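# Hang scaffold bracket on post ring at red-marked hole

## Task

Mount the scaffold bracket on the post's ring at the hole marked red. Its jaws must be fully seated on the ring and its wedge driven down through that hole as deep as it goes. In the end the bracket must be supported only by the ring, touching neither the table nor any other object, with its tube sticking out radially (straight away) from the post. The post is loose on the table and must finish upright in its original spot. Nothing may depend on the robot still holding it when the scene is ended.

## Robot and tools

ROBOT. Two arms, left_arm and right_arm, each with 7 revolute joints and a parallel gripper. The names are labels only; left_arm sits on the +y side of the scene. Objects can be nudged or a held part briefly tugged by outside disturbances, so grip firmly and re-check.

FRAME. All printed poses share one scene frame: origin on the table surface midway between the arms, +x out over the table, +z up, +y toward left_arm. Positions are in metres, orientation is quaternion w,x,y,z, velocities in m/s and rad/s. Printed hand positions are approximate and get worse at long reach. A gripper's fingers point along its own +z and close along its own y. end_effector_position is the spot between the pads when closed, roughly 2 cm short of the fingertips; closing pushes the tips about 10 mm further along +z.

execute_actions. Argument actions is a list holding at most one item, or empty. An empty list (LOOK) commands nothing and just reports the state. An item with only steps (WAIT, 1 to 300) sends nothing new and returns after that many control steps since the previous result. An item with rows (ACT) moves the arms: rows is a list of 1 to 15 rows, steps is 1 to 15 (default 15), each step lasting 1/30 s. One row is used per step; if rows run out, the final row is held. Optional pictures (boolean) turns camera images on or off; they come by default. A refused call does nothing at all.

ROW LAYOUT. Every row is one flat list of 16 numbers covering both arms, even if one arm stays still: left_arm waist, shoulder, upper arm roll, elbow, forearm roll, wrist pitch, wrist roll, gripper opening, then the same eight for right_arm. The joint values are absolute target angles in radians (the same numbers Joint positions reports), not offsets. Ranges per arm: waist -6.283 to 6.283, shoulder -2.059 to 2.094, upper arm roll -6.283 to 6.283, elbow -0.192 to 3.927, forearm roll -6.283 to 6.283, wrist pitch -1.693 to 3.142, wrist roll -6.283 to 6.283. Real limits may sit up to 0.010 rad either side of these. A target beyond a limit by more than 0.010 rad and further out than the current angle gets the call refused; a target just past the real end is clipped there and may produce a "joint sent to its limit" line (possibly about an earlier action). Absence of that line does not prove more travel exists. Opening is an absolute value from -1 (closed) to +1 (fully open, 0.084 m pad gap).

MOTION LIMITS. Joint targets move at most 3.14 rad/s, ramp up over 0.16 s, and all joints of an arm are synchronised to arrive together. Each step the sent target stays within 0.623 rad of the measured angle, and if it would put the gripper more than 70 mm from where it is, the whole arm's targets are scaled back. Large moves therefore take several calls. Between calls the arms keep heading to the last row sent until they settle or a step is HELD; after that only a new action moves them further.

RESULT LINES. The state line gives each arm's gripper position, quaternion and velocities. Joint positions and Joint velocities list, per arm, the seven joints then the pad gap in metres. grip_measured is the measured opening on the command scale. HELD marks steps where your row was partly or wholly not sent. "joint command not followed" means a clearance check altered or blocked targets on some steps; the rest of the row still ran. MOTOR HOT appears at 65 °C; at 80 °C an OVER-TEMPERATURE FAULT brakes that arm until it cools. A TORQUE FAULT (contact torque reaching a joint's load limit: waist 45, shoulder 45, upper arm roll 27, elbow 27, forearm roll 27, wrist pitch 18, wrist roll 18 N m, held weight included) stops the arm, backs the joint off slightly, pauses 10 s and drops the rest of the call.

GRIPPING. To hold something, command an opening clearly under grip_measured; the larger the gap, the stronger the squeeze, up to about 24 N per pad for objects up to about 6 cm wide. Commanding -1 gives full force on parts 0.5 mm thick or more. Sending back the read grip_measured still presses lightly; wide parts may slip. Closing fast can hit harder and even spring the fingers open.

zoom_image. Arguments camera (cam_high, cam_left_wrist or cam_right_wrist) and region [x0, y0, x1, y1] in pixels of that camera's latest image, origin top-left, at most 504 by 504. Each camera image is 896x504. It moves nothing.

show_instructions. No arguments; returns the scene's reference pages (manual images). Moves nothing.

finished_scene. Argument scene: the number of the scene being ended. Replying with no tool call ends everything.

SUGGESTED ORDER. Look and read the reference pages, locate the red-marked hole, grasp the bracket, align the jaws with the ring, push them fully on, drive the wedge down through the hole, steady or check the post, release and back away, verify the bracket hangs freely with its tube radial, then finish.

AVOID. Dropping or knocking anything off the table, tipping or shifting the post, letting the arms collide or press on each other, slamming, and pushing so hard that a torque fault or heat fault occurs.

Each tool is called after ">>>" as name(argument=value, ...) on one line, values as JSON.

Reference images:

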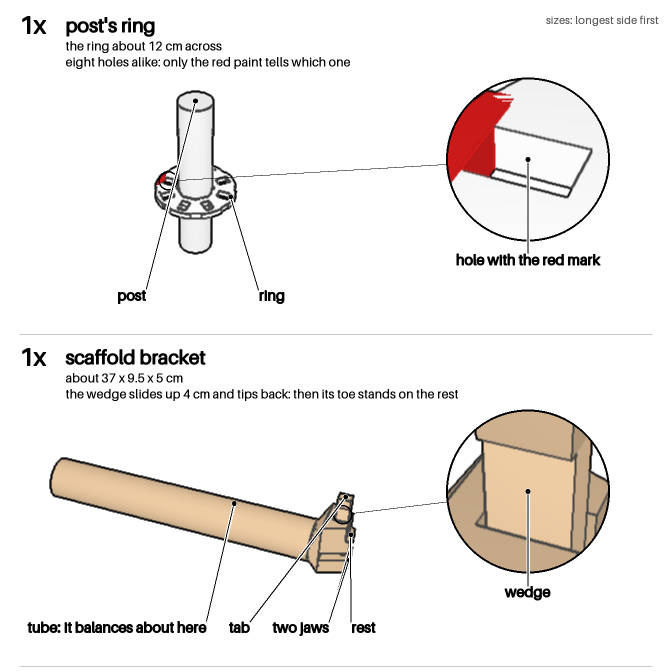

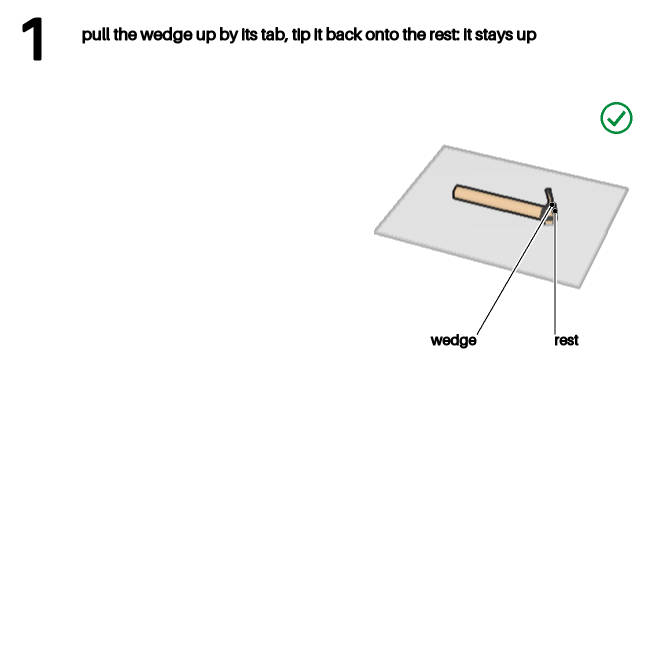

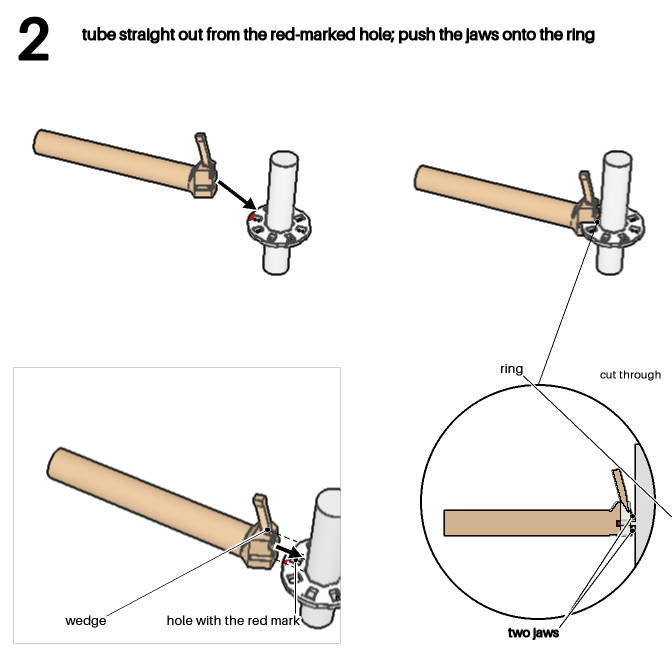

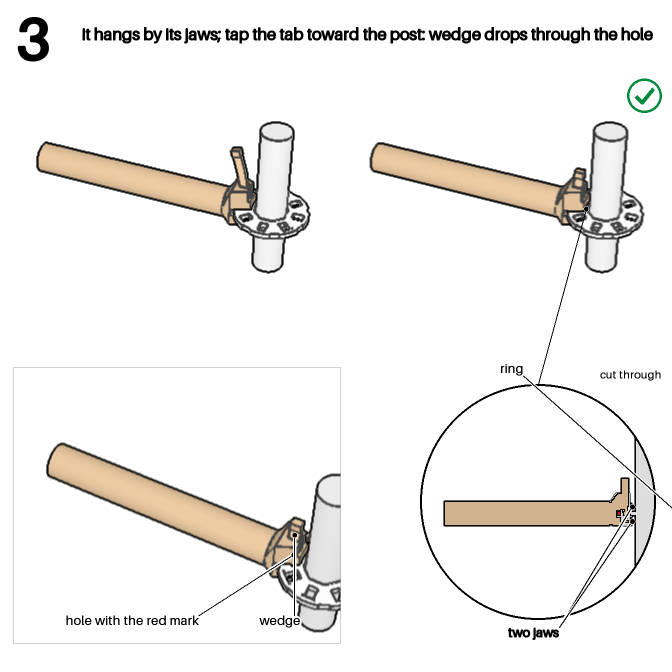

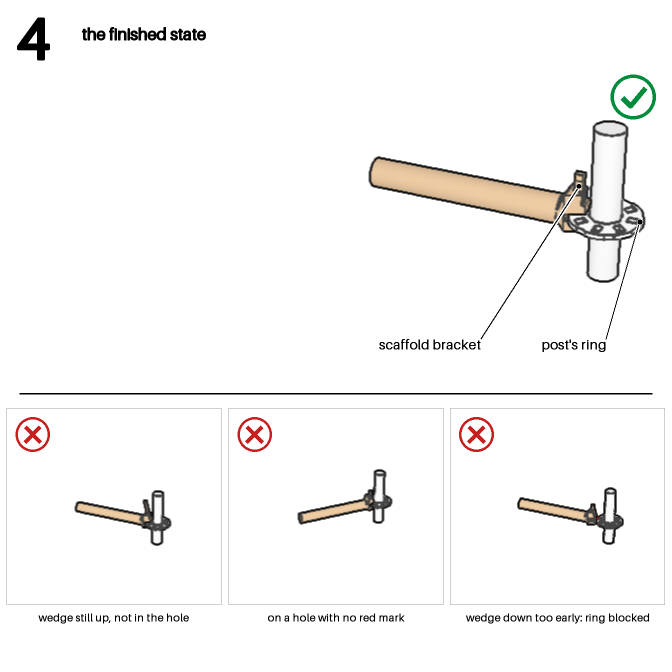

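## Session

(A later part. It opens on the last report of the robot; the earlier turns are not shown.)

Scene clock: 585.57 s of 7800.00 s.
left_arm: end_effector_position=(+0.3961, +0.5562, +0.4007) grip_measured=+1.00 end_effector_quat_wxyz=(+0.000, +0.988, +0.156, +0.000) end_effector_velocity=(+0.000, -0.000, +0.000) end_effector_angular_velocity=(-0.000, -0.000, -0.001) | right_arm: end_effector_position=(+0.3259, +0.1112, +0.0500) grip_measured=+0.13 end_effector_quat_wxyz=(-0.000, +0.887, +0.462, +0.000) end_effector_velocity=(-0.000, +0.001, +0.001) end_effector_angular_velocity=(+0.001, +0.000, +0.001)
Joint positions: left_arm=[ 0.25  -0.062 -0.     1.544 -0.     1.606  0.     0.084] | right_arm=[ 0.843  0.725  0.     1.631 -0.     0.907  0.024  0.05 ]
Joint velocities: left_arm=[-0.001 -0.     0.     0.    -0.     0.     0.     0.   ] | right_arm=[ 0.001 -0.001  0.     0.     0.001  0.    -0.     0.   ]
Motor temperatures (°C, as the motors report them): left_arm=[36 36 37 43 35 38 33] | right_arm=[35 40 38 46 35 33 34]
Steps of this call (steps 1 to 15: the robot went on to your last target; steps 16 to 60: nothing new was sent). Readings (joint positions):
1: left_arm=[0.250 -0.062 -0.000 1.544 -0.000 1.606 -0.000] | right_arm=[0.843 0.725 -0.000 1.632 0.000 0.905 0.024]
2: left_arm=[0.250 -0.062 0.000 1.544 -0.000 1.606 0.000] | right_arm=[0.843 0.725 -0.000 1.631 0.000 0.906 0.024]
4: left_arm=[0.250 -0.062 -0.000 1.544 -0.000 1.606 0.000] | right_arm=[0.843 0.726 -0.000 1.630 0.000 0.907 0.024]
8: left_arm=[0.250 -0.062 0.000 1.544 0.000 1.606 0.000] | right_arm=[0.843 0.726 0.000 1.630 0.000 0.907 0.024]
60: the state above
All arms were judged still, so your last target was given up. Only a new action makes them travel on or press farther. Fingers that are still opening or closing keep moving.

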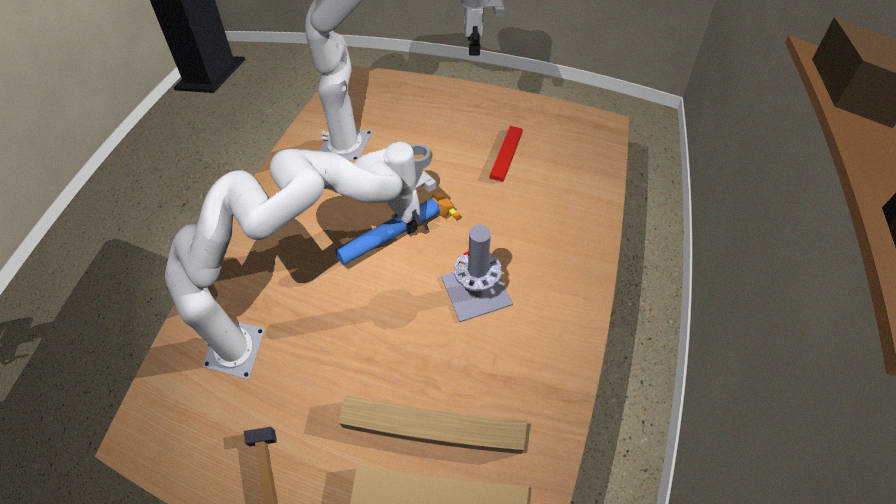

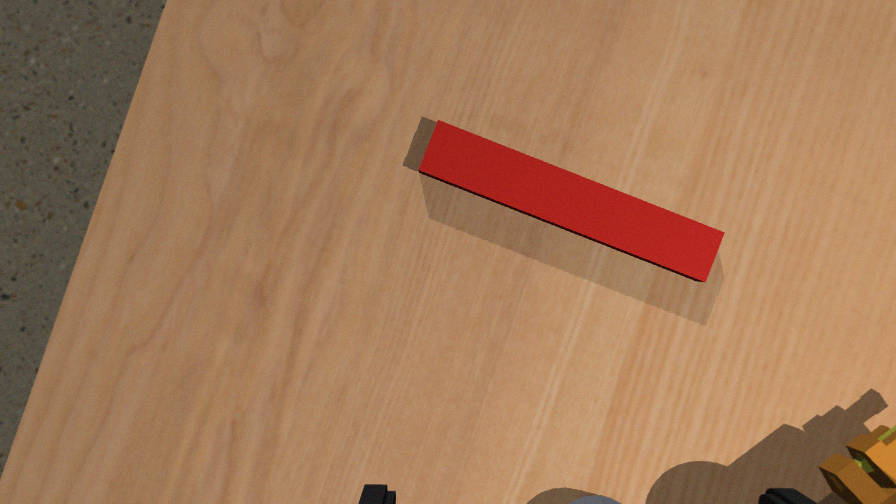

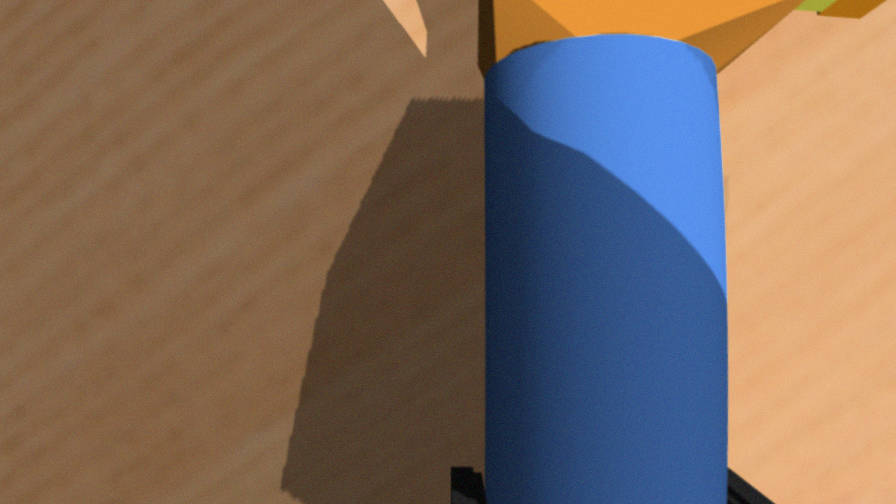

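>>> execute_actions(actions=[{"rows": [[0.25,-0.062,0,1.544,0,1.606,0,1, 0.843,0.7283,0,1.6307,0,0.9024,0.024,-1],[0.25,-0.062,0,1.544,0,1.606,0,1, 0.843,0.732,0,1.6302,0,0.8982,0.024,-1],[0.25,-0.062,0,1.544,0,1.606,0,1, 0.843,0.7356,0,1.6296,0,0.894,0.024,-1],[0.25,-0.062,0,1.544,0,1.606,0,1, 0.843,0.7393,0,1.6291,0,0.8898,0.024,-1],[0.25,-0.062,0,1.544,0,1.606,0,1, 0.843,0.743,0,1.6285,0,0.8855,0.024,-1],[0.25,-0.062,0,1.544,0,1.606,0,1, 0.843,0.7467,0,1.628,0,0.8813,0.024,-1],[0.25,-0.062,0,1.544,0,1.606,0,1, 0.843,0.7504,0,1.6274,0,0.877,0.024,-1],[0.25,-0.062,0,1.544,0,1.606,0,1, 0.843,0.754,0,1.6269,0,0.8729,0.024,-1],[0.25,-0.062,0,1.544,0,1.606,0,1, 0.843,0.7577,0,1.6263,0,0.8686,0.024,-1],[0.25,-0.062,0,1.544,0,1.606,0,1, 0.843,0.76,0,1.626,0,0.866,0.024,-1],[0.25,-0.062,0,1.544,0,1.606,0,1, 0.843,0.76,0,1.626,0,0.866,0.024,-1],[0.25,-0.062,0,1.544,0,1.606,0,1, 0.843,0.76,0,1.626,0,0.866,0.024,-1],[0.25,-0.062,0,1.544,0,1.606,0,1, 0.843,0.76,0,1.626,0,0.866,0.024,-1],[0.25,-0.062,0,1.544,0,1.606,0,1, 0.843,0.76,0,1.626,0,0.866,0.024,-0.3],[0.25,-0.062,0,1.544,0,1.606,0,1, 0.843,0.76,0,1.626,0,0.866,0.024,0.15]], "steps": 15}], pictures=false)

>>> execute_actions(actions=[{"rows": [[0.25,-0.062,0,1.544,0,1.606,0,1, 0.843,0.76,0,1.626,0,0.866,0.024,0.3],[0.25,-0.062,0,1.544,0,1.606,0,1, 0.843,0.76,0,1.626,0,0.866,0.024,0.5],[0.25,-0.062,0,1.544,0,1.606,0,1, 0.843,0.76,0,1.626,0,0.866,0.024,0.5],[0.25,-0.062,0,1.544,0,1.606,0,1, 0.843,0.76,0,1.626,0,0.866,0.024,0.5],[0.25,-0.062,0,1.544,0,1.606,0,1, 0.843,0.776,0,1.652,0,0.876,0.024,0.5],[0.25,-0.062,0,1.544,0,1.606,0,1, 0.8425,0.791,0,1.678,0,0.887,0.0235,0.5],[0.25,-0.062,0,1.544,0,1.606,0,1, 0.8425,0.8057,0,1.7046,0,0.8989,0.0235,0.5]], "steps": 15}], pictures=false)

>>> execute_actions(actions=[{"rows": [[0.25,-0.062,0,1.544,0,1.606,0,1, 0.8425,0.8057,0,1.7046,0,0.8989,0.0235,0.5],[0.25,-0.062,0,1.544,0,1.606,0,1, 0.8425,0.8057,0,1.7046,0,0.8989,0.0235,0.5],[0.25,-0.062,0,1.544,0,1.606,0,1, 0.8425,0.8057,0,1.7046,0,0.8989,0.0235,0.4],[0.25,-0.062,0,1.544,0,1.606,0,1, 0.8425,0.8057,0,1.7046,0,0.8989,0.0235,0.3],[0.25,-0.062,0,1.544,0,1.606,0,1, 0.8425,0.8057,0,1.7046,0,0.8989,0.0235,0.22],[0.25,-0.062,0,1.544,0,1.606,0,1, 0.8425,0.8057,0,1.7046,0,0.8989,0.0235,0.16],[0.25,-0.062,0,1.544,0,1.606,0,1, 0.8425,0.8057,0,1.7046,0,0.8989,0.0235,0.1],[0.25,-0.062,0,1.544,0,1.606,0,1, 0.8425,0.8057,0,1.7046,0,0.8989,0.0235,0],[0.25,-0.062,0,1.544,0,1.606,0,1, 0.8425,0.8057,0,1.7046,0,0.8989,0.0235,-0.3],[0.25,-0.062,0,1.544,0,1.606,0,1, 0.8425,0.8057,0,1.7046,0,0.8989,0.0235,-0.6],[0.25,-0.062,0,1.544,0,1.606,0,1, 0.8425,0.8057,0,1.7046,0,0.8989,0.0235,-1]], "steps": 15}])

>>> execute_actions(actions=[{"rows": [[0.25,-0.062,0,1.544,0,1.606,0,1, 0.8425,0.8021,0,1.7052,0,0.9031,0.0235,-1],[0.25,-0.062,0,1.544,0,1.606,0,1, 0.8425,0.7985,0,1.7058,0,0.9073,0.0235,-1],[0.25,-0.062,0,1.544,0,1.606,0,1, 0.8425,0.795,0,1.7063,0,0.9113,0.0235,-1],[0.25,-0.062,0,1.544,0,1.606,0,1, 0.8425,0.7914,0,1.7069,0,0.9155,0.0235,-1],[0.25,-0.062,0,1.544,0,1.606,0,1, 0.8425,0.7878,0,1.7075,0,0.9197,0.0235,-1],[0.25,-0.062,0,1.544,0,1.606,0,1, 0.8425,0.7842,0,1.7081,0,0.9239,0.0235,-1],[0.25,-0.062,0,1.544,0,1.606,0,1, 0.8425,0.7806,0,1.7087,0,0.9281,0.0235,-1],[0.25,-0.062,0,1.544,0,1.606,0,1, 0.8425,0.7771,0,1.7092,0,0.9321,0.0235,-1],[0.25,-0.062,0,1.544,0,1.606,0,1, 0.8425,0.7735,0,1.7098,0,0.9363,0.0235,-1],[0.25,-0.062,0,1.544,0,1.606,0,1, 0.8425,0.7699,0,1.7104,0,0.9405,0.0235,-1]], "steps": 15}], pictures=false)

>>> execute_actions(actions=[{"steps": 60}])

Scene clock: 634.70 s of 7800.00 s.
left_arm: end_effector_position=(+0.3961, +0.5562, +0.4007) grip_measured=+1.00 end_effector_quat_wxyz=(+0.000, +0.988, +0.156, +0.000) end_effector_velocity=(+0.000, -0.001, -0.000) end_effector_angular_velocity=(-0.000, +0.000, -0.002) | right_arm: end_effector_position=(+0.3260, +0.1115, +0.0300) grip_measured=+0.13 end_effector_quat_wxyz=(-0.000, +0.887, +0.462, +0.000) end_effector_velocity=(-0.002, -0.002, -0.012) end_effector_angular_velocity=(-0.006, +0.005, +0.000)
Joint positions: left_arm=[ 0.25  -0.062  0.     1.544  0.     1.606  0.     0.084] | right_arm=[ 0.843  0.758  0.     1.627 -0.     0.867  0.024  0.05 ]
Joint velocities: left_arm=[-0.001  0.    -0.    -0.     0.     0.     0.     0.   ] | right_arm=[ 0.     0.018  0.    -0.006  0.001 -0.016 -0.001  0.   ]
Motor temperatures (°C, as the motors report them): left_arm=[36 36 37 43 35 38 33] | right_arm=[35 41 38 48 35 33 34]
Steps of this call (steps 1 to 90: nothing new was sent; then 45.63 s passed at rest; steps 91 to 105: all 15 steps of this action). Readings (joint positions):
91: left_arm=[0.250 -0.062 -0.000 1.544 -0.000 1.606 0.000] | right_arm=[0.843 0.725 -0.000 1.631 -0.000 0.907 0.024]
92: left_arm=[0.250 -0.062 0.000 1.544 -0.000 1.606 -0.000] | right_arm=[0.843 0.725 -0.000 1.631 0.000 0.905 0.024]
94: left_arm=[0.250 -0.062 -0.000 1.544 0.000 1.606 -0.000] | right_arm=[0.843 0.729 -0.000 1.631 0.000 0.900 0.024]
98: left_arm=[0.250 -0.062 0.000 1.544 -0.000 1.606 0.000] | right_arm=[0.843 0.743 0.000 1.629 -0.000 0.886 0.024]
105: the state above

Scene clock: 635.20 s of 7800.00 s.
left_arm: end_effector_position=(+0.3961, +0.5562, +0.4007) grip_measured=+1.00 end_effector_quat_wxyz=(+0.000, +0.988, +0.156, +0.000) end_effector_velocity=(+0.000, -0.000, +0.000) end_effector_angular_velocity=(+0.000, -0.000, -0.001) | right_arm: end_effector_position=(+0.3332, +0.1216, +0.0283) grip_measured=+0.49 end_effector_quat_wxyz=(-0.000, +0.887, +0.462, +0.000) end_effector_velocity=(+0.003, +0.006, +0.003) end_effector_angular_velocity=(+0.004, -0.003, +0.002)
Joint positions: left_arm=[ 0.25  -0.062 -0.     1.544 -0.     1.606 -0.     0.084] | right_arm=[ 0.843  0.804 -0.     1.702 -0.     0.897  0.024  0.065]
Joint velocities: left_arm=[-0.001 -0.     0.     0.    -0.     0.     0.001 -0.   ] | right_arm=[ 0.     0.014 -0.     0.034 -0.     0.015 -0.001  0.   ]
Motor temperatures (°C, as the motors report them): left_arm=[36 36 37 43 35 38 33] | right_arm=[35 41 38 48 35 33 34]
Steps of this call (steps 1 to 15: all 15 steps of this action). Readings (joint positions):
1: left_arm=[0.250 -0.062 0.000 1.544 -0.000 1.606 -0.000] | right_arm=[0.843 0.759 0.000 1.627 -0.000 0.867 0.024]
2: left_arm=[0.250 -0.062 -0.000 1.544 0.000 1.606 -0.000] | right_arm=[0.843 0.757 0.000 1.628 -0.000 0.866 0.024]
4: left_arm=[0.250 -0.062 0.000 1.544 0.000 1.606 0.000] | right_arm=[0.843 0.755 -0.000 1.631 0.000 0.865 0.024]
8: left_arm=[0.250 -0.062 0.000 1.544 -0.000 1.606 0.000] | right_arm=[0.843 0.775 -0.000 1.659 -0.000 0.878 0.024]
15: the state above

Scene clock: 635.70 s of 7800.00 s.
left_arm: end_effector_position=(+0.3961, +0.5562, +0.4007) grip_measured=+1.00 end_effector_quat_wxyz=(+0.000, +0.988, +0.156, +0.000) end_effector_velocity=(-0.000, +0.000, -0.000) end_effector_angular_velocity=(+0.000, +0.000, +0.001) | right_arm: end_effector_position=(+0.3334, +0.1219, +0.0282) grip_measured=+0.13 end_effector_quat_wxyz=(+0.000, +0.887, +0.462, +0.000) end_effector_velocity=(+0.000, +0.000, +0.000) end_effector_angular_velocity=(+0.001, +0.000, +0.001)
Joint positions: left_arm=[ 0.25  -0.062 -0.     1.544 -0.     1.606 -0.     0.084] | right_arm=[ 0.842  0.805 -0.     1.705 -0.     0.899  0.023  0.05 ]
Joint velocities: left_arm=[ 0.001 -0.     0.    -0.     0.    -0.    -0.001 -0.   ] | right_arm=[-0.001 -0.     0.     0.     0.001  0.    -0.002  0.   ]
Motor temperatures (°C, as the motors report them): left_arm=[36 36 37 43 35 38 33] | right_arm=[35 41 38 48 35 33 34]
Steps of this call (steps 1 to 15: all 15 steps of this action). Readings (joint positions):
1: left_arm=[0.250 -0.062 -0.000 1.544 0.000 1.606 0.000] | right_arm=[0.842 0.804 -0.000 1.703 -0.000 0.898 0.024]
2: left_arm=[0.250 -0.062 -0.000 1.544 0.000 1.606 0.000] | right_arm=[0.842 0.804 -0.000 1.703 0.000 0.898 0.024]
4: left_arm=[0.250 -0.062 0.000 1.544 0.000 1.606 -0.000] | right_arm=[0.843 0.805 -0.000 1.704 0.000 0.899 0.024]
8: left_arm=[0.250 -0.062 0.000 1.544 0.000 1.606 -0.000] | right_arm=[0.842 0.805 -0.000 1.704 -0.000 0.899 0.023]
15: the state above

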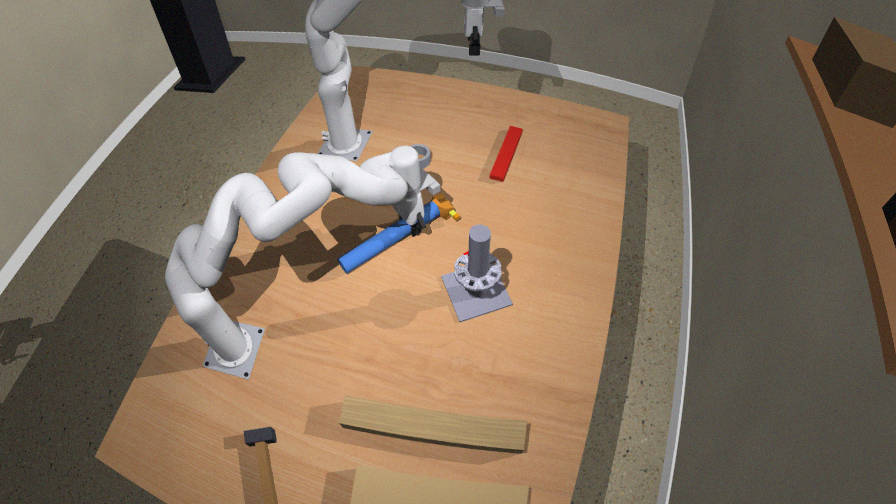

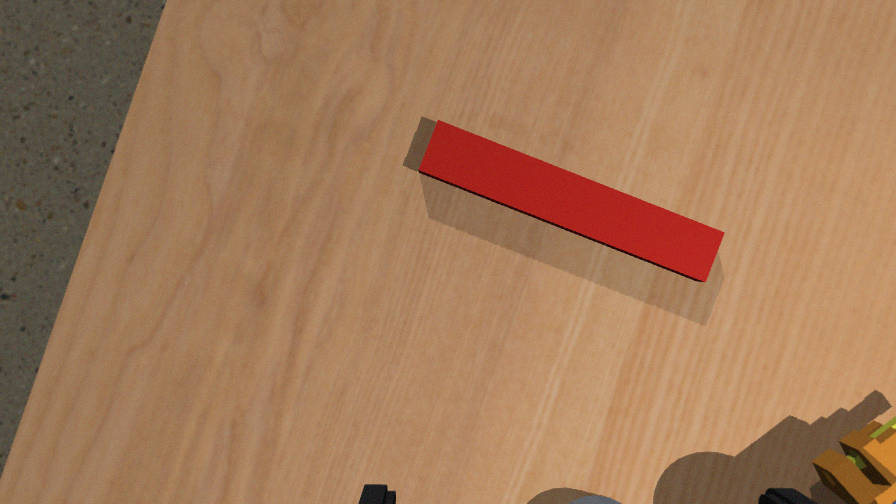

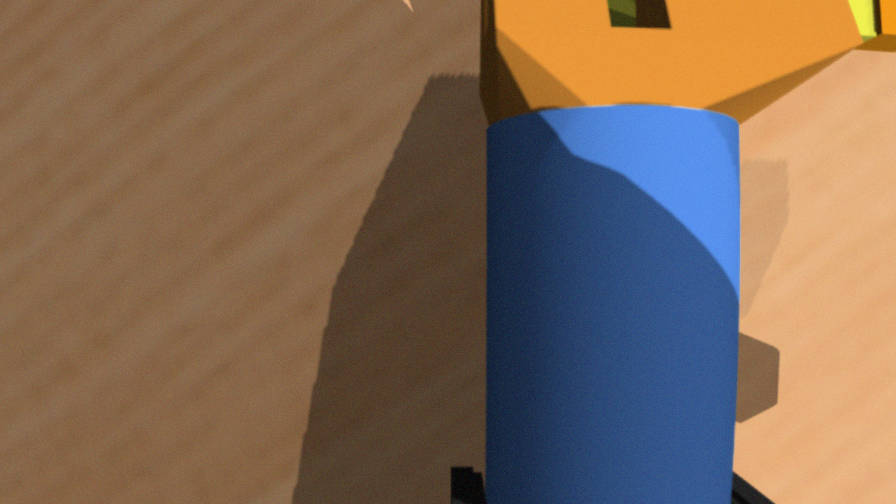

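Scene clock: 636.20 s of 7800.00 s.
left_arm: end_effector_position=(+0.3961, +0.5562, +0.4007) grip_measured=+1.00 end_effector_quat_wxyz=(+0.000, +0.988, +0.156, -0.000) end_effector_velocity=(-0.000, +0.000, +0.000) end_effector_angular_velocity=(-0.000, -0.000, +0.001) | right_arm: end_effector_position=(+0.3338, +0.1225, +0.0502) grip_measured=+0.13 end_effector_quat_wxyz=(-0.001, +0.887, +0.462, +0.001) end_effector_velocity=(+0.000, -0.000, +0.011) end_effector_angular_velocity=(+0.000, -0.002, +0.000)
Joint positions: left_arm=[ 0.25  -0.062  0.     1.544 -0.     1.606  0.     0.084] | right_arm=[ 0.842  0.771 -0.     1.711  0.     0.938  0.024  0.05 ]
Joint velocities: left_arm=[ 0.001  0.     0.     0.    -0.    -0.    -0.     0.   ] | right_arm=[ 0.    -0.018 -0.001  0.001 -0.001  0.018 -0.    -0.   ]
Motor temperatures (°C, as the motors report them): left_arm=[36 36 37 43 35 38 33] | right_arm=[35 41 38 48 35 33 34]
Steps of this call (steps 1 to 15: all 15 steps of this action). Readings (joint positions):
1: left_arm=[0.250 -0.062 -0.000 1.544 0.000 1.606 0.000] | right_arm=[0.842 0.805 -0.000 1.705 -0.000 0.899 0.023]
2: left_arm=[0.250 -0.062 0.000 1.544 -0.000 1.606 0.000] | right_arm=[0.842 0.805 -0.000 1.705 -0.000 0.900 0.023]
4: left_arm=[0.250 -0.062 -0.000 1.544 0.000 1.606 -0.000] | right_arm=[0.842 0.803 -0.000 1.704 0.000 0.905 0.024]
8: left_arm=[0.250 -0.062 0.000 1.544 -0.000 1.606 0.000] | right_arm=[0.843 0.793 0.000 1.702 0.000 0.921 0.024]
15: the state above

Scene clock: 638.20 s of 7800.00 s.
left_arm: end_effector_position=(+0.3961, +0.5562, +0.4007) grip_measured=+1.00 end_effector_quat_wxyz=(+0.000, +0.988, +0.156, -0.000) end_effector_velocity=(-0.000, +0.000, -0.000) end_effector_angular_velocity=(-0.000, +0.000, +0.001) | right_arm: end_effector_position=(+0.3334, +0.1219, +0.0501) grip_measured=+0.13 end_effector_quat_wxyz=(-0.000, +0.887, +0.462, +0.000) end_effector_velocity=(-0.000, -0.001, -0.001) end_effector_angular_velocity=(-0.002, +0.001, -0.000)
Joint positions: left_arm=[ 0.25  -0.062 -0.     1.544 -0.     1.606 -0.     0.084] | right_arm=[ 0.842  0.77  -0.     1.71  -0.     0.94   0.023  0.05 ]
Joint velocities: left_arm=[-0.001  0.     0.001 -0.     0.    -0.    -0.001  0.   ] | right_arm=[-0.     0.001  0.    -0.    -0.001  0.002  0.     0.   ]
Motor temperatures (°C, as the motors report them): left_arm=[36 36 37 43 35 38 33] | right_arm=[35 41 38 48 35 33 34]
Steps of this call (steps 1 to 15: the robot went on to your last target; steps 16 to 60: nothing new was sent). Readings (joint positions):
1: left_arm=[0.250 -0.062 -0.000 1.544 -0.000 1.606 0.000] | right_arm=[0.842 0.770 -0.000 1.711 0.000 0.939 0.024]
2: left_arm=[0.250 -0.062 0.000 1.544 -0.000 1.606 -0.000] | right_arm=[0.842 0.770 -0.000 1.711 0.000 0.939 0.024]
4: left_arm=[0.250 -0.062 -0.000 1.544 -0.000 1.606 -0.000] | right_arm=[0.842 0.771 0.000 1.709 0.000 0.941 0.024]
8: left_arm=[0.250 -0.062 0.000 1.544 -0.000 1.606 -0.000] | right_arm=[0.843 0.771 0.000 1.710 0.000 0.941 0.024]
60: the state above
All arms were judged still, so your last target was given up. Only a new action makes them travel on or press farther. Fingers that are still opening or closing keep moving.

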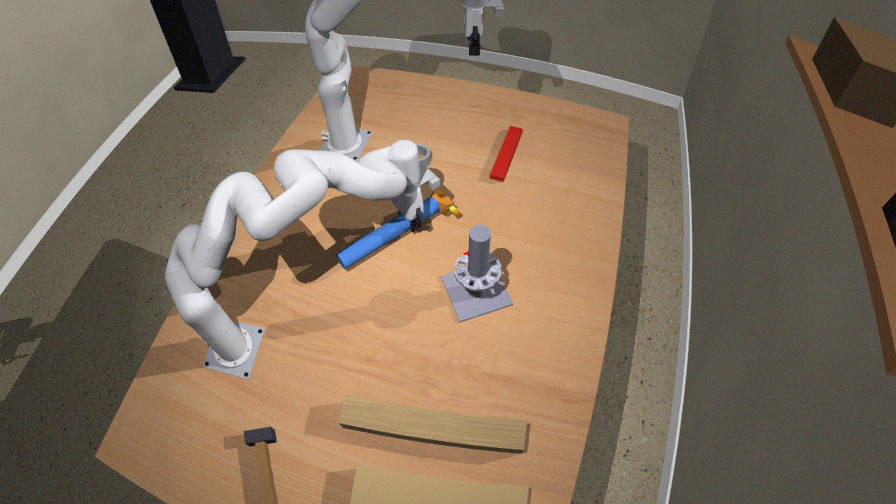

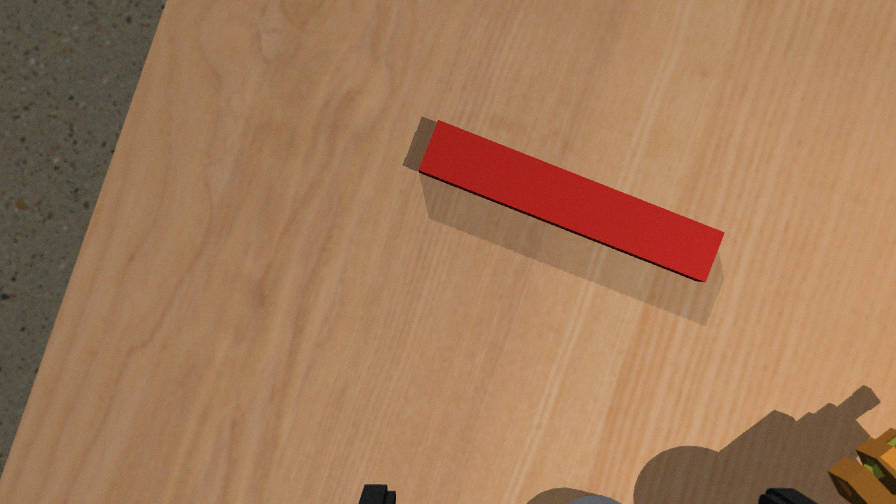

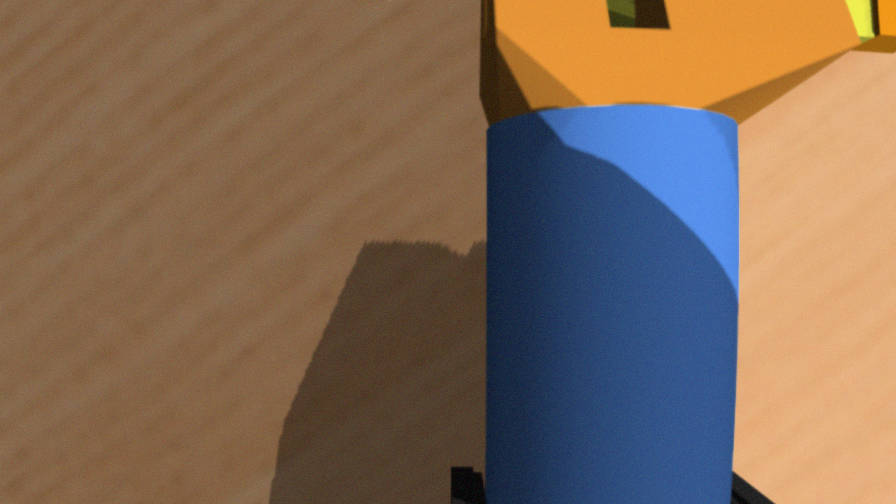

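>>> execute_actions(actions=[{"rows": [[0.25,-0.062,0,1.544,0,1.606,0,1, 0.842,0.7634,0,1.7051,0,0.9417,0.0235,-1],[0.25,-0.062,0,1.544,0,1.606,0,1, 0.841,0.7504,0,1.6945,0,0.9441,0.0235,-1],[0.25,-0.062,0,1.544,0,1.606,0,1, 0.839,0.7309,0,1.6786,0,0.9477,0.0235,-1],[0.25,-0.062,0,1.544,0,1.606,0,1, 0.836,0.705,0,1.6574,0,0.9524,0.0235,-1],[0.25,-0.062,0,1.544,0,1.606,0,1, 0.833,0.679,0,1.6362,0,0.9572,0.0235,-1],[0.25,-0.062,0,1.544,0,1.606,0,1, 0.83,0.653,0,1.6149,0,0.9619,0.0235,-1],[0.25,-0.062,0,1.544,0,1.606,0,1, 0.827,0.6271,0,1.5937,0,0.9666,0.0235,-1],[0.25,-0.062,0,1.544,0,1.606,0,1, 0.824,0.6011,0,1.5725,0,0.9714,0.0235,-1],[0.25,-0.062,0,1.544,0,1.606,0,1, 0.821,0.5751,0,1.5513,0,0.9762,0.0235,-1],[0.25,-0.062,0,1.544,0,1.606,0,1, 0.818,0.5491,0,1.5301,0,0.981,0.0235,-1],[0.25,-0.062,0,1.544,0,1.606,0,1, 0.815,0.5232,0,1.5089,0,0.9857,0.0235,-1],[0.25,-0.062,0,1.544,0,1.606,0,1, 0.812,0.4972,0,1.4877,0,0.9905,0.0235,-1],[0.25,-0.062,0,1.544,0,1.606,0,1, 0.809,0.4712,0,1.4665,0,0.9953,0.0235,-1],[0.25,-0.062,0,1.544,0,1.606,0,1, 0.806,0.4453,0,1.4453,0,1.0,0.0235,-1],[0.25,-0.062,0,1.544,0,1.606,0,1, 0.803,0.4193,0,1.424,0,1.0047,0.0235,-1]], "steps": 15}], pictures=false)

>>> execute_actions(actions=[{"rows": [[0.25,-0.062,0,1.544,0,1.606,0,1, 0.80,0.3933,0,1.4028,0,1.0095,0.0235,-1],[0.25,-0.062,0,1.544,0,1.606,0,1, 0.797,0.3673,0,1.3816,0,1.0143,0.0235,-1],[0.25,-0.062,0,1.544,0,1.606,0,1, 0.794,0.3414,0,1.3604,0,1.019,0.0235,-1],[0.25,-0.062,0,1.544,0,1.606,0,1, 0.791,0.3154,0,1.3392,0,1.0238,0.0235,-1],[0.25,-0.062,0,1.544,0,1.606,0,1, 0.788,0.2894,0,1.318,0,1.0286,0.0235,-1],[0.25,-0.062,0,1.544,0,1.606,0,1, 0.785,0.2635,0,1.2968,0,1.0333,0.0235,-1],[0.25,-0.062,0,1.544,0,1.606,0,1, 0.782,0.2375,0,1.2756,0,1.0381,0.0235,-1],[0.25,-0.062,0,1.544,0,1.606,0,1, 0.779,0.2115,0,1.2543,0,1.0428,0.0235,-1],[0.25,-0.062,0,1.544,0,1.606,0,1, 0.776,0.1855,0,1.2331,0,1.0476,0.0235,-1],[0.25,-0.062,0,1.544,0,1.606,0,1, 0.772,0.1596,0,1.2119,0,1.0523,0.0235,-1],[0.25,-0.062,0,1.544,0,1.606,0,1, 0.769,0.1401,0,1.196,0,1.0559,0.0235,-1],[0.25,-0.062,0,1.544,0,1.606,0,1, 0.767,0.1271,0,1.1854,0,1.0583,0.0235,-1],[0.25,-0.062,0,1.544,0,1.606,0,1, 0.766,0.1206,0,1.1801,0,1.0595,0.0235,-1]], "steps": 15}])

Scene clock: 758.70 s of 7800.00 s.
left_arm: end_effector_position=(+0.3961, +0.5562, +0.4007) grip_measured=+1.00 end_effector_quat_wxyz=(+0.000, +0.988, +0.156, +0.000) end_effector_velocity=(+0.000, +0.000, +0.001) end_effector_angular_velocity=(+0.001, -0.002, +0.001) | right_arm: end_effector_position=(+0.3232, +0.0744, +0.1229) grip_measured=+0.13 end_effector_quat_wxyz=(-0.001, +0.894, +0.449, +0.002) end_effector_velocity=(-0.059, -0.166, +0.176) end_effector_angular_velocity=(-0.028, +0.024, -0.080)
Joint positions: left_arm=[ 0.25  -0.062 -0.     1.544 -0.     1.606  0.     0.084] | right_arm=[ 0.813  0.511 -0.001  1.502 -0.     0.987  0.024  0.05 ]
Joint velocities: left_arm=[-0.    -0.     0.     0.002 -0.     0.    -0.001  0.   ] | right_arm=[-0.085 -0.755  0.006 -0.646  0.     0.146 -0.    -0.   ]
Motor temperatures (°C, as the motors report them): left_arm=[36 36 37 43 35 38 33] | right_arm=[35 42 38 49 35 33 34]
Steps of this call (steps 1 to 90: nothing new was sent; then 117.00 s passed at rest; steps 91 to 105: all 15 steps of this action). Readings (joint positions):
91: left_arm=[0.250 -0.062 -0.000 1.544 -0.000 1.606 0.000] | right_arm=[0.842 0.770 0.000 1.710 -0.000 0.941 0.023]
92: left_arm=[0.250 -0.062 0.000 1.544 0.000 1.606 -0.000] | right_arm=[0.842 0.769 0.000 1.709 0.000 0.941 0.023]
94: left_arm=[0.250 -0.062 0.000 1.544 -0.000 1.606 -0.000] | right_arm=[0.842 0.757 0.000 1.697 0.000 0.943 0.023]
98: left_arm=[0.250 -0.062 0.000 1.544 0.000 1.606 0.000] | right_arm=[0.834 0.688 0.001 1.640 0.000 0.956 0.023]
105: the state above

Scene clock: 759.20 s of 7800.00 s.
left_arm: end_effector_position=(+0.3961, +0.5562, +0.4007) grip_measured=+1.00 end_effector_quat_wxyz=(+0.000, +0.988, +0.156, -0.000) end_effector_velocity=(-0.000, +0.001, -0.001) end_effector_angular_velocity=(-0.000, +0.001, +0.001) | right_arm: end_effector_position=(+0.2902, -0.0106, +0.1973) grip_measured=+0.13 end_effector_quat_wxyz=(-0.000, +0.903, +0.429, +0.001) end_effector_velocity=(-0.022, -0.084, +0.062) end_effector_angular_velocity=(+0.019, -0.019, -0.067)
Joint positions: left_arm=[ 0.25  -0.062 -0.     1.544  0.     1.606  0.     0.084] | right_arm=[ 0.769  0.145 -0.001  1.202 -0.     1.055  0.024  0.05 ]
Joint velocities: left_arm=[ 0.001  0.     0.001 -0.001  0.    -0.     0.001 -0.   ] | right_arm=[-0.053 -0.337 -0.013 -0.255 -0.001  0.056  0.002  0.   ]
Motor temperatures (°C, as the motors report them): left_arm=[36 36 37 43 35 38 33] | right_arm=[35 42 38 49 35 33 34]
Steps of this call (steps 1 to 15: all 15 steps of this action). Readings (joint positions):
1: left_arm=[0.250 -0.062 -0.000 1.544 0.000 1.606 -0.000] | right_arm=[0.810 0.486 -0.001 1.481 -0.000 0.992 0.024]
2: left_arm=[0.250 -0.062 -0.000 1.544 -0.000 1.606 -0.000] | right_arm=[0.808 0.461 -0.000 1.459 -0.000 0.997 0.024]
4: left_arm=[0.250 -0.062 -0.000 1.544 -0.000 1.606 -0.000] | right_arm=[0.802 0.409 0.000 1.416 0.000 1.007 0.023]
8: left_arm=[0.250 -0.062 -0.000 1.544 0.000 1.606 -0.000] | right_arm=[0.790 0.306 -0.000 1.332 0.000 1.025 0.023]
15: the state above

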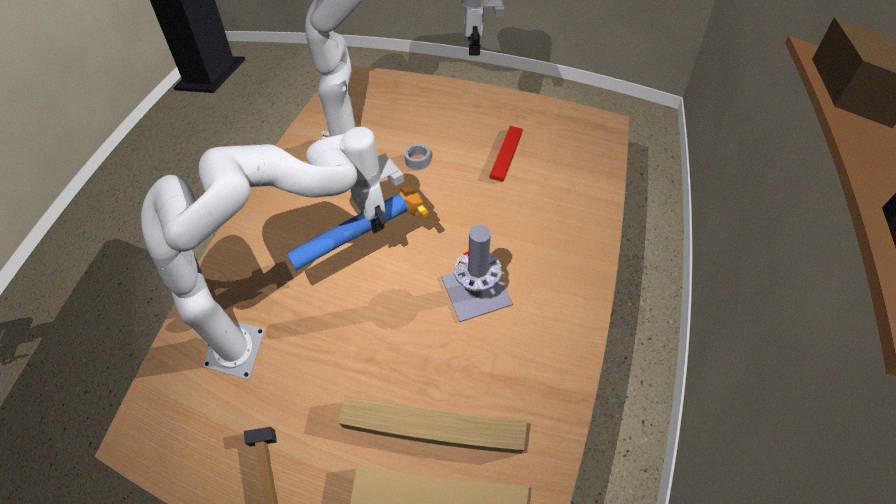

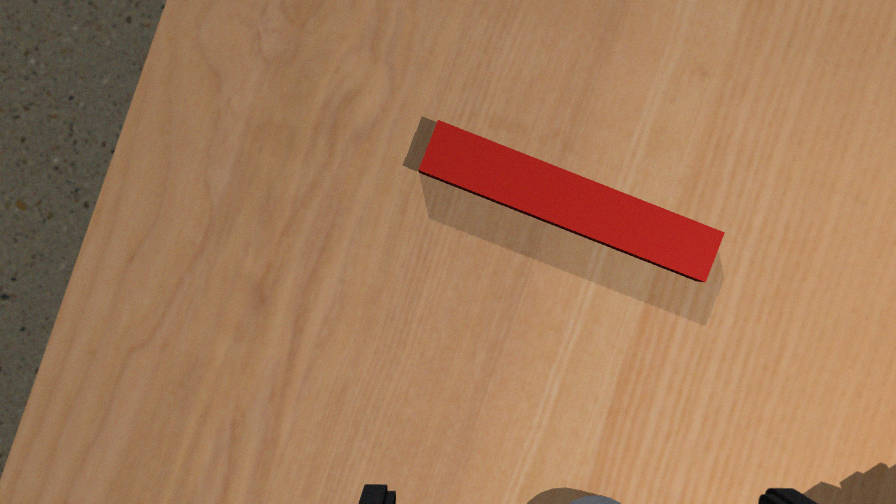

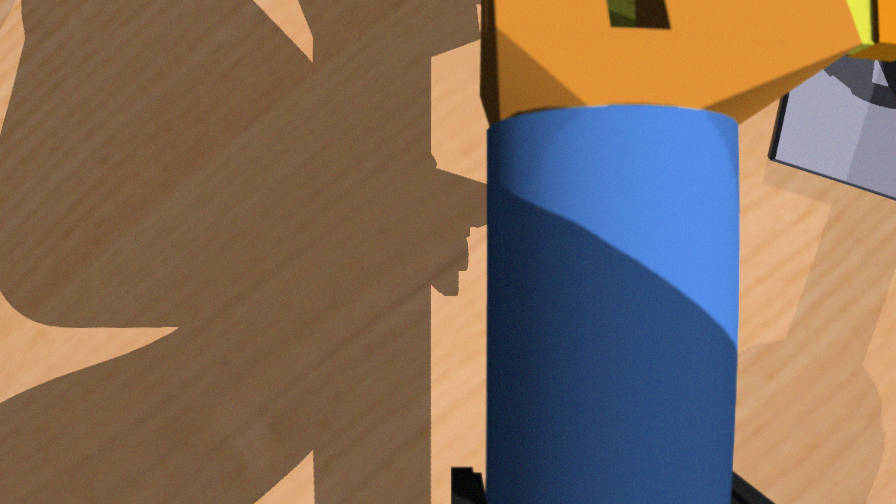

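>>> execute_actions(actions=[{"rows": [[0.25,-0.062,0,1.544,0,1.606,0,1, 0.766,0.1206,0,1.1801,0,1.0595,0.018,-1],[0.25,-0.062,0,1.544,0,1.606,0,1, 0.766,0.1206,0,1.1801,0,1.0595,0.005,-1],[0.25,-0.062,0,1.544,0,1.606,0,1, 0.766,0.1206,0,1.1801,0,1.0595,-0.015,-1],[0.25,-0.062,0,1.544,0,1.606,0,1, 0.766,0.1206,0,1.1801,0,1.0595,-0.042,-1],[0.25,-0.062,0,1.544,0,1.606,0,1, 0.766,0.1206,0,1.1801,0,1.0595,-0.076,-1],[0.25,-0.062,0,1.544,0,1.606,0,1, 0.766,0.1206,0,1.1801,0,1.0595,-0.117,-1],[0.25,-0.062,0,1.544,0,1.606,0,1, 0.766,0.1206,0,1.1801,0,1.0595,-0.165,-1],[0.25,-0.062,0,1.544,0,1.606,0,1, 0.766,0.1206,0,1.1801,0,1.0595,-0.215,-1],[0.25,-0.062,0,1.544,0,1.606,0,1, 0.766,0.1206,0,1.1801,0,1.0595,-0.265,-1],[0.25,-0.062,0,1.544,0,1.606,0,1, 0.766,0.1206,0,1.1801,0,1.0595,-0.315,-1],[0.25,-0.062,0,1.544,0,1.606,0,1, 0.766,0.1206,0,1.1801,0,1.0595,-0.365,-1],[0.25,-0.062,0,1.544,0,1.606,0,1, 0.766,0.1206,0,1.1801,0,1.0595,-0.415,-1],[0.25,-0.062,0,1.544,0,1.606,0,1, 0.766,0.1206,0,1.1801,0,1.0595,-0.465,-1],[0.25,-0.062,0,1.544,0,1.606,0,1, 0.766,0.1206,0,1.1801,0,1.0595,-0.515,-1],[0.25,-0.062,0,1.544,0,1.606,0,1, 0.766,0.1206,0,1.1801,0,1.0595,-0.565,-1]], "steps": 15}], pictures=false)

>>> execute_actions(actions=[{"rows": [[0.25,-0.062,0,1.544,0,1.606,0,1, 0.766,0.1206,0,1.1801,0,1.0595,-0.615,-1],[0.25,-0.062,0,1.544,0,1.606,0,1, 0.766,0.1206,0,1.1801,0,1.0595,-0.665,-1],[0.25,-0.062,0,1.544,0,1.606,0,1, 0.766,0.1206,0,1.1801,0,1.0595,-0.715,-1],[0.25,-0.062,0,1.544,0,1.606,0,1, 0.766,0.1206,0,1.1801,0,1.0595,-0.765,-1],[0.25,-0.062,0,1.544,0,1.606,0,1, 0.766,0.1206,0,1.1801,0,1.0595,-0.815,-1],[0.25,-0.062,0,1.544,0,1.606,0,1, 0.766,0.1206,0,1.1801,0,1.0595,-0.865,-1],[0.25,-0.062,0,1.544,0,1.606,0,1, 0.766,0.1206,0,1.1801,0,1.0595,-0.915,-1],[0.25,-0.062,0,1.544,0,1.606,0,1, 0.766,0.1206,0,1.1801,0,1.0595,-0.965,-1],[0.25,-0.062,0,1.544,0,1.606,0,1, 0.766,0.1206,0,1.1801,0,1.0595,-1.015,-1],[0.25,-0.062,0,1.544,0,1.606,0,1, 0.766,0.1206,0,1.1801,0,1.0595,-1.065,-1],[0.25,-0.062,0,1.544,0,1.606,0,1, 0.766,0.1206,0,1.1801,0,1.0595,-1.115,-1],[0.25,-0.062,0,1.544,0,1.606,0,1, 0.766,0.1206,0,1.1801,0,1.0595,-1.165,-1],[0.25,-0.062,0,1.544,0,1.606,0,1, 0.766,0.1206,0,1.1801,0,1.0595,-1.215,-1],[0.25,-0.062,0,1.544,0,1.606,0,1, 0.766,0.1206,0,1.1801,0,1.0595,-1.265,-1],[0.25,-0.062,0,1.544,0,1.606,0,1, 0.766,0.1206,0,1.1801,0,1.0595,-1.315,-1]], "steps": 15}], pictures=false)

>>> execute_actions(actions=[{"rows": [[0.25,-0.062,0,1.544,0,1.606,0,1, 0.766,0.1206,0,1.1801,0,1.0595,-1.365,-1],[0.25,-0.062,0,1.544,0,1.606,0,1, 0.766,0.1206,0,1.1801,0,1.0595,-1.41,-1],[0.25,-0.062,0,1.544,0,1.606,0,1, 0.766,0.1206,0,1.1801,0,1.0595,-1.45,-1],[0.25,-0.062,0,1.544,0,1.606,0,1, 0.766,0.1206,0,1.1801,0,1.0595,-1.485,-1],[0.25,-0.062,0,1.544,0,1.606,0,1, 0.766,0.1206,0,1.1801,0,1.0595,-1.513,-1],[0.25,-0.062,0,1.544,0,1.606,0,1, 0.766,0.1206,0,1.1801,0,1.0595,-1.535,-1],[0.25,-0.062,0,1.544,0,1.606,0,1, 0.766,0.1206,0,1.1801,0,1.0595,-1.552,-1],[0.25,-0.062,0,1.544,0,1.606,0,1, 0.766,0.1206,0,1.1801,0,1.0595,-1.563,-1],[0.25,-0.062,0,1.544,0,1.606,0,1, 0.766,0.1206,0,1.1801,0,1.0595,-1.5708,-1]], "steps": 15}])

Scene clock: 794.87 s of 7800.00 s.
left_arm: end_effector_position=(+0.3961, +0.5562, +0.4007) grip_measured=+1.00 end_effector_quat_wxyz=(+0.000, +0.988, +0.156, -0.000) end_effector_velocity=(-0.000, +0.000, -0.000) end_effector_angular_velocity=(-0.000, +0.000, +0.000) | right_arm: end_effector_position=(+0.2868, -0.0171, +0.2001) grip_measured=+0.13 end_effector_quat_wxyz=(+0.000, +0.805, +0.593, -0.000) end_effector_velocity=(-0.000, +0.000, -0.000) end_effector_angular_velocity=(+0.000, +0.001, +1.423)
Joint positions: left_arm=[ 0.25  -0.062  0.     1.544 -0.     1.606 -0.     0.084] | right_arm=[ 0.766  0.121  0.     1.18  -0.     1.06  -0.362  0.05 ]
Joint velocities: left_arm=[-0. -0.  0. -0.  0.  0.  0. -0.] | right_arm=[ 0.     0.    -0.     0.     0.001  0.    -1.424  0.   ]
Motor temperatures (°C, as the motors report them): left_arm=[36 36 37 43 35 38 33] | right_arm=[35 40 38 50 35 33 34]
Steps of this call (steps 1 to 30: the robot went on to your last target; steps 31 to 90: nothing new was sent; then 32.17 s passed at rest; steps 91 to 105: all 15 steps of this action). Readings (joint positions):
91: left_arm=[0.250 -0.062 0.000 1.544 0.000 1.606 0.000] | right_arm=[0.766 0.121 -0.000 1.180 0.000 1.059 0.023]
92: left_arm=[0.250 -0.062 0.000 1.544 0.000 1.606 0.000] | right_arm=[0.766 0.121 -0.000 1.180 0.000 1.060 0.022]
94: left_arm=[0.250 -0.062 -0.000 1.544 0.000 1.606 -0.000] | right_arm=[0.766 0.121 -0.000 1.180 0.000 1.060 0.009]
98: left_arm=[0.250 -0.062 0.000 1.544 0.000 1.606 0.000] | right_arm=[0.766 0.121 -0.000 1.180 0.000 1.060 -0.071]
105: the state above

Scene clock: 795.37 s of 7800.00 s.
left_arm: end_effector_position=(+0.3961, +0.5562, +0.4007) grip_measured=+1.00 end_effector_quat_wxyz=(+0.000, +0.988, +0.156, +0.000) end_effector_velocity=(+0.000, +0.000, +0.001) end_effector_angular_velocity=(+0.001, -0.002, +0.000) | right_arm: end_effector_position=(+0.2869, -0.0171, +0.2001) grip_measured=+0.13 end_effector_quat_wxyz=(+0.000, +0.535, +0.845, +0.000) end_effector_velocity=(+0.001, -0.000, +0.000) end_effector_angular_velocity=(+0.000, -0.001, +1.490)
Joint positions: left_arm=[ 0.25  -0.062  0.     1.544  0.     1.606 -0.     0.084] | right_arm=[ 0.766  0.121  0.     1.18  -0.     1.059 -1.105  0.05 ]
Joint velocities: left_arm=[ 0.     0.    -0.     0.002  0.    -0.    -0.     0.   ] | right_arm=[-0.001 -0.    -0.     0.    -0.001  0.    -1.491 -0.   ]
Motor temperatures (°C, as the motors report them): left_arm=[36 36 37 43 35 38 33] | right_arm=[35 40 38 50 35 33 34]
Steps of this call (steps 1 to 15: all 15 steps of this action). Readings (joint positions):
1: left_arm=[0.250 -0.062 0.000 1.544 -0.000 1.606 -0.000] | right_arm=[0.766 0.121 0.000 1.180 -0.000 1.060 -0.410]
2: left_arm=[0.250 -0.062 -0.000 1.544 -0.000 1.606 -0.000] | right_arm=[0.766 0.121 0.000 1.180 -0.000 1.060 -0.459]
4: left_arm=[0.250 -0.062 0.000 1.544 -0.000 1.606 0.000] | right_arm=[0.766 0.121 0.000 1.180 -0.000 1.060 -0.557]
8: left_arm=[0.250 -0.062 -0.000 1.544 -0.000 1.606 0.000] | right_arm=[0.766 0.121 0.000 1.180 -0.000 1.060 -0.756]
15: the state above

Scene clock: 795.87 s of 7800.00 s.
left_arm: end_effector_position=(+0.3961, +0.5562, +0.4007) grip_measured=+1.00 end_effector_quat_wxyz=(+0.000, +0.988, +0.156, +0.000) end_effector_velocity=(-0.000, -0.000, -0.000) end_effector_angular_velocity=(-0.000, +0.001, +0.000) | right_arm: end_effector_position=(+0.2870, -0.0171, +0.2001) grip_measured=+0.13 end_effector_quat_wxyz=(+0.000, +0.329, +0.944, +0.000) end_effector_velocity=(+0.002, -0.001, +0.001) end_effector_angular_velocity=(+0.001, -0.002, +0.077)
Joint positions: left_arm=[ 0.25  -0.062 -0.     1.544 -0.     1.606 -0.     0.084] | right_arm=[ 0.766  0.121 -0.     1.18   0.     1.059 -1.563  0.05 ]
Joint velocities: left_arm=[ 0.    -0.    -0.    -0.001 -0.    -0.    -0.    -0.   ] | right_arm=[-0.002 -0.001 -0.002  0.001 -0.001 -0.    -0.08  -0.   ]
Motor temperatures (°C, as the motors report them): left_arm=[36 36 37 43 35 38 33] | right_arm=[35 40 38 50 35 33 34]
Steps of this call (steps 1 to 15: all 15 steps of this action). Readings (joint positions):
1: left_arm=[0.250 -0.062 -0.000 1.544 -0.000 1.606 -0.000] | right_arm=[0.766 0.121 0.000 1.180 -0.000 1.059 -1.155]
2: left_arm=[0.250 -0.062 0.000 1.544 -0.000 1.606 0.000] | right_arm=[0.766 0.121 0.000 1.180 -0.000 1.059 -1.205]
4: left_arm=[0.250 -0.062 -0.000 1.544 -0.000 1.606 0.000] | right_arm=[0.766 0.121 0.000 1.180 -0.000 1.059 -1.303]
8: left_arm=[0.250 -0.062 0.000 1.544 0.000 1.606 0.000] | right_arm=[0.766 0.121 0.000 1.180 -0.000 1.059 -1.469]
15: the state above

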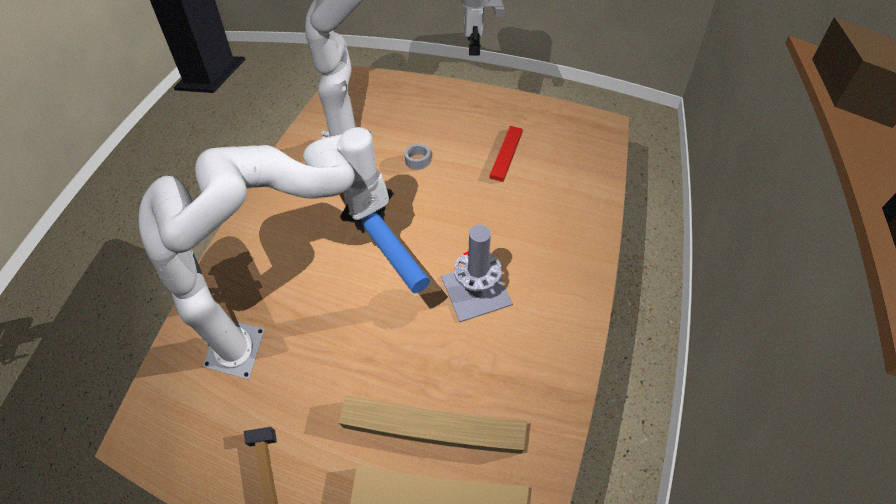

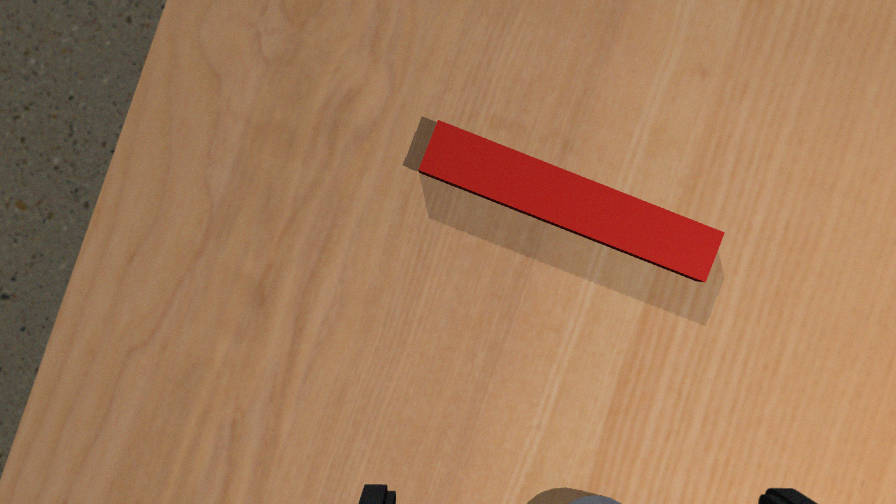

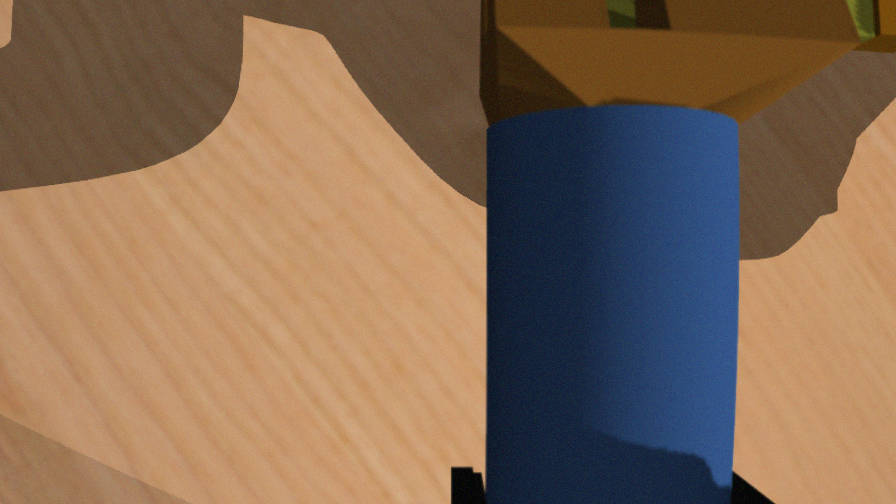

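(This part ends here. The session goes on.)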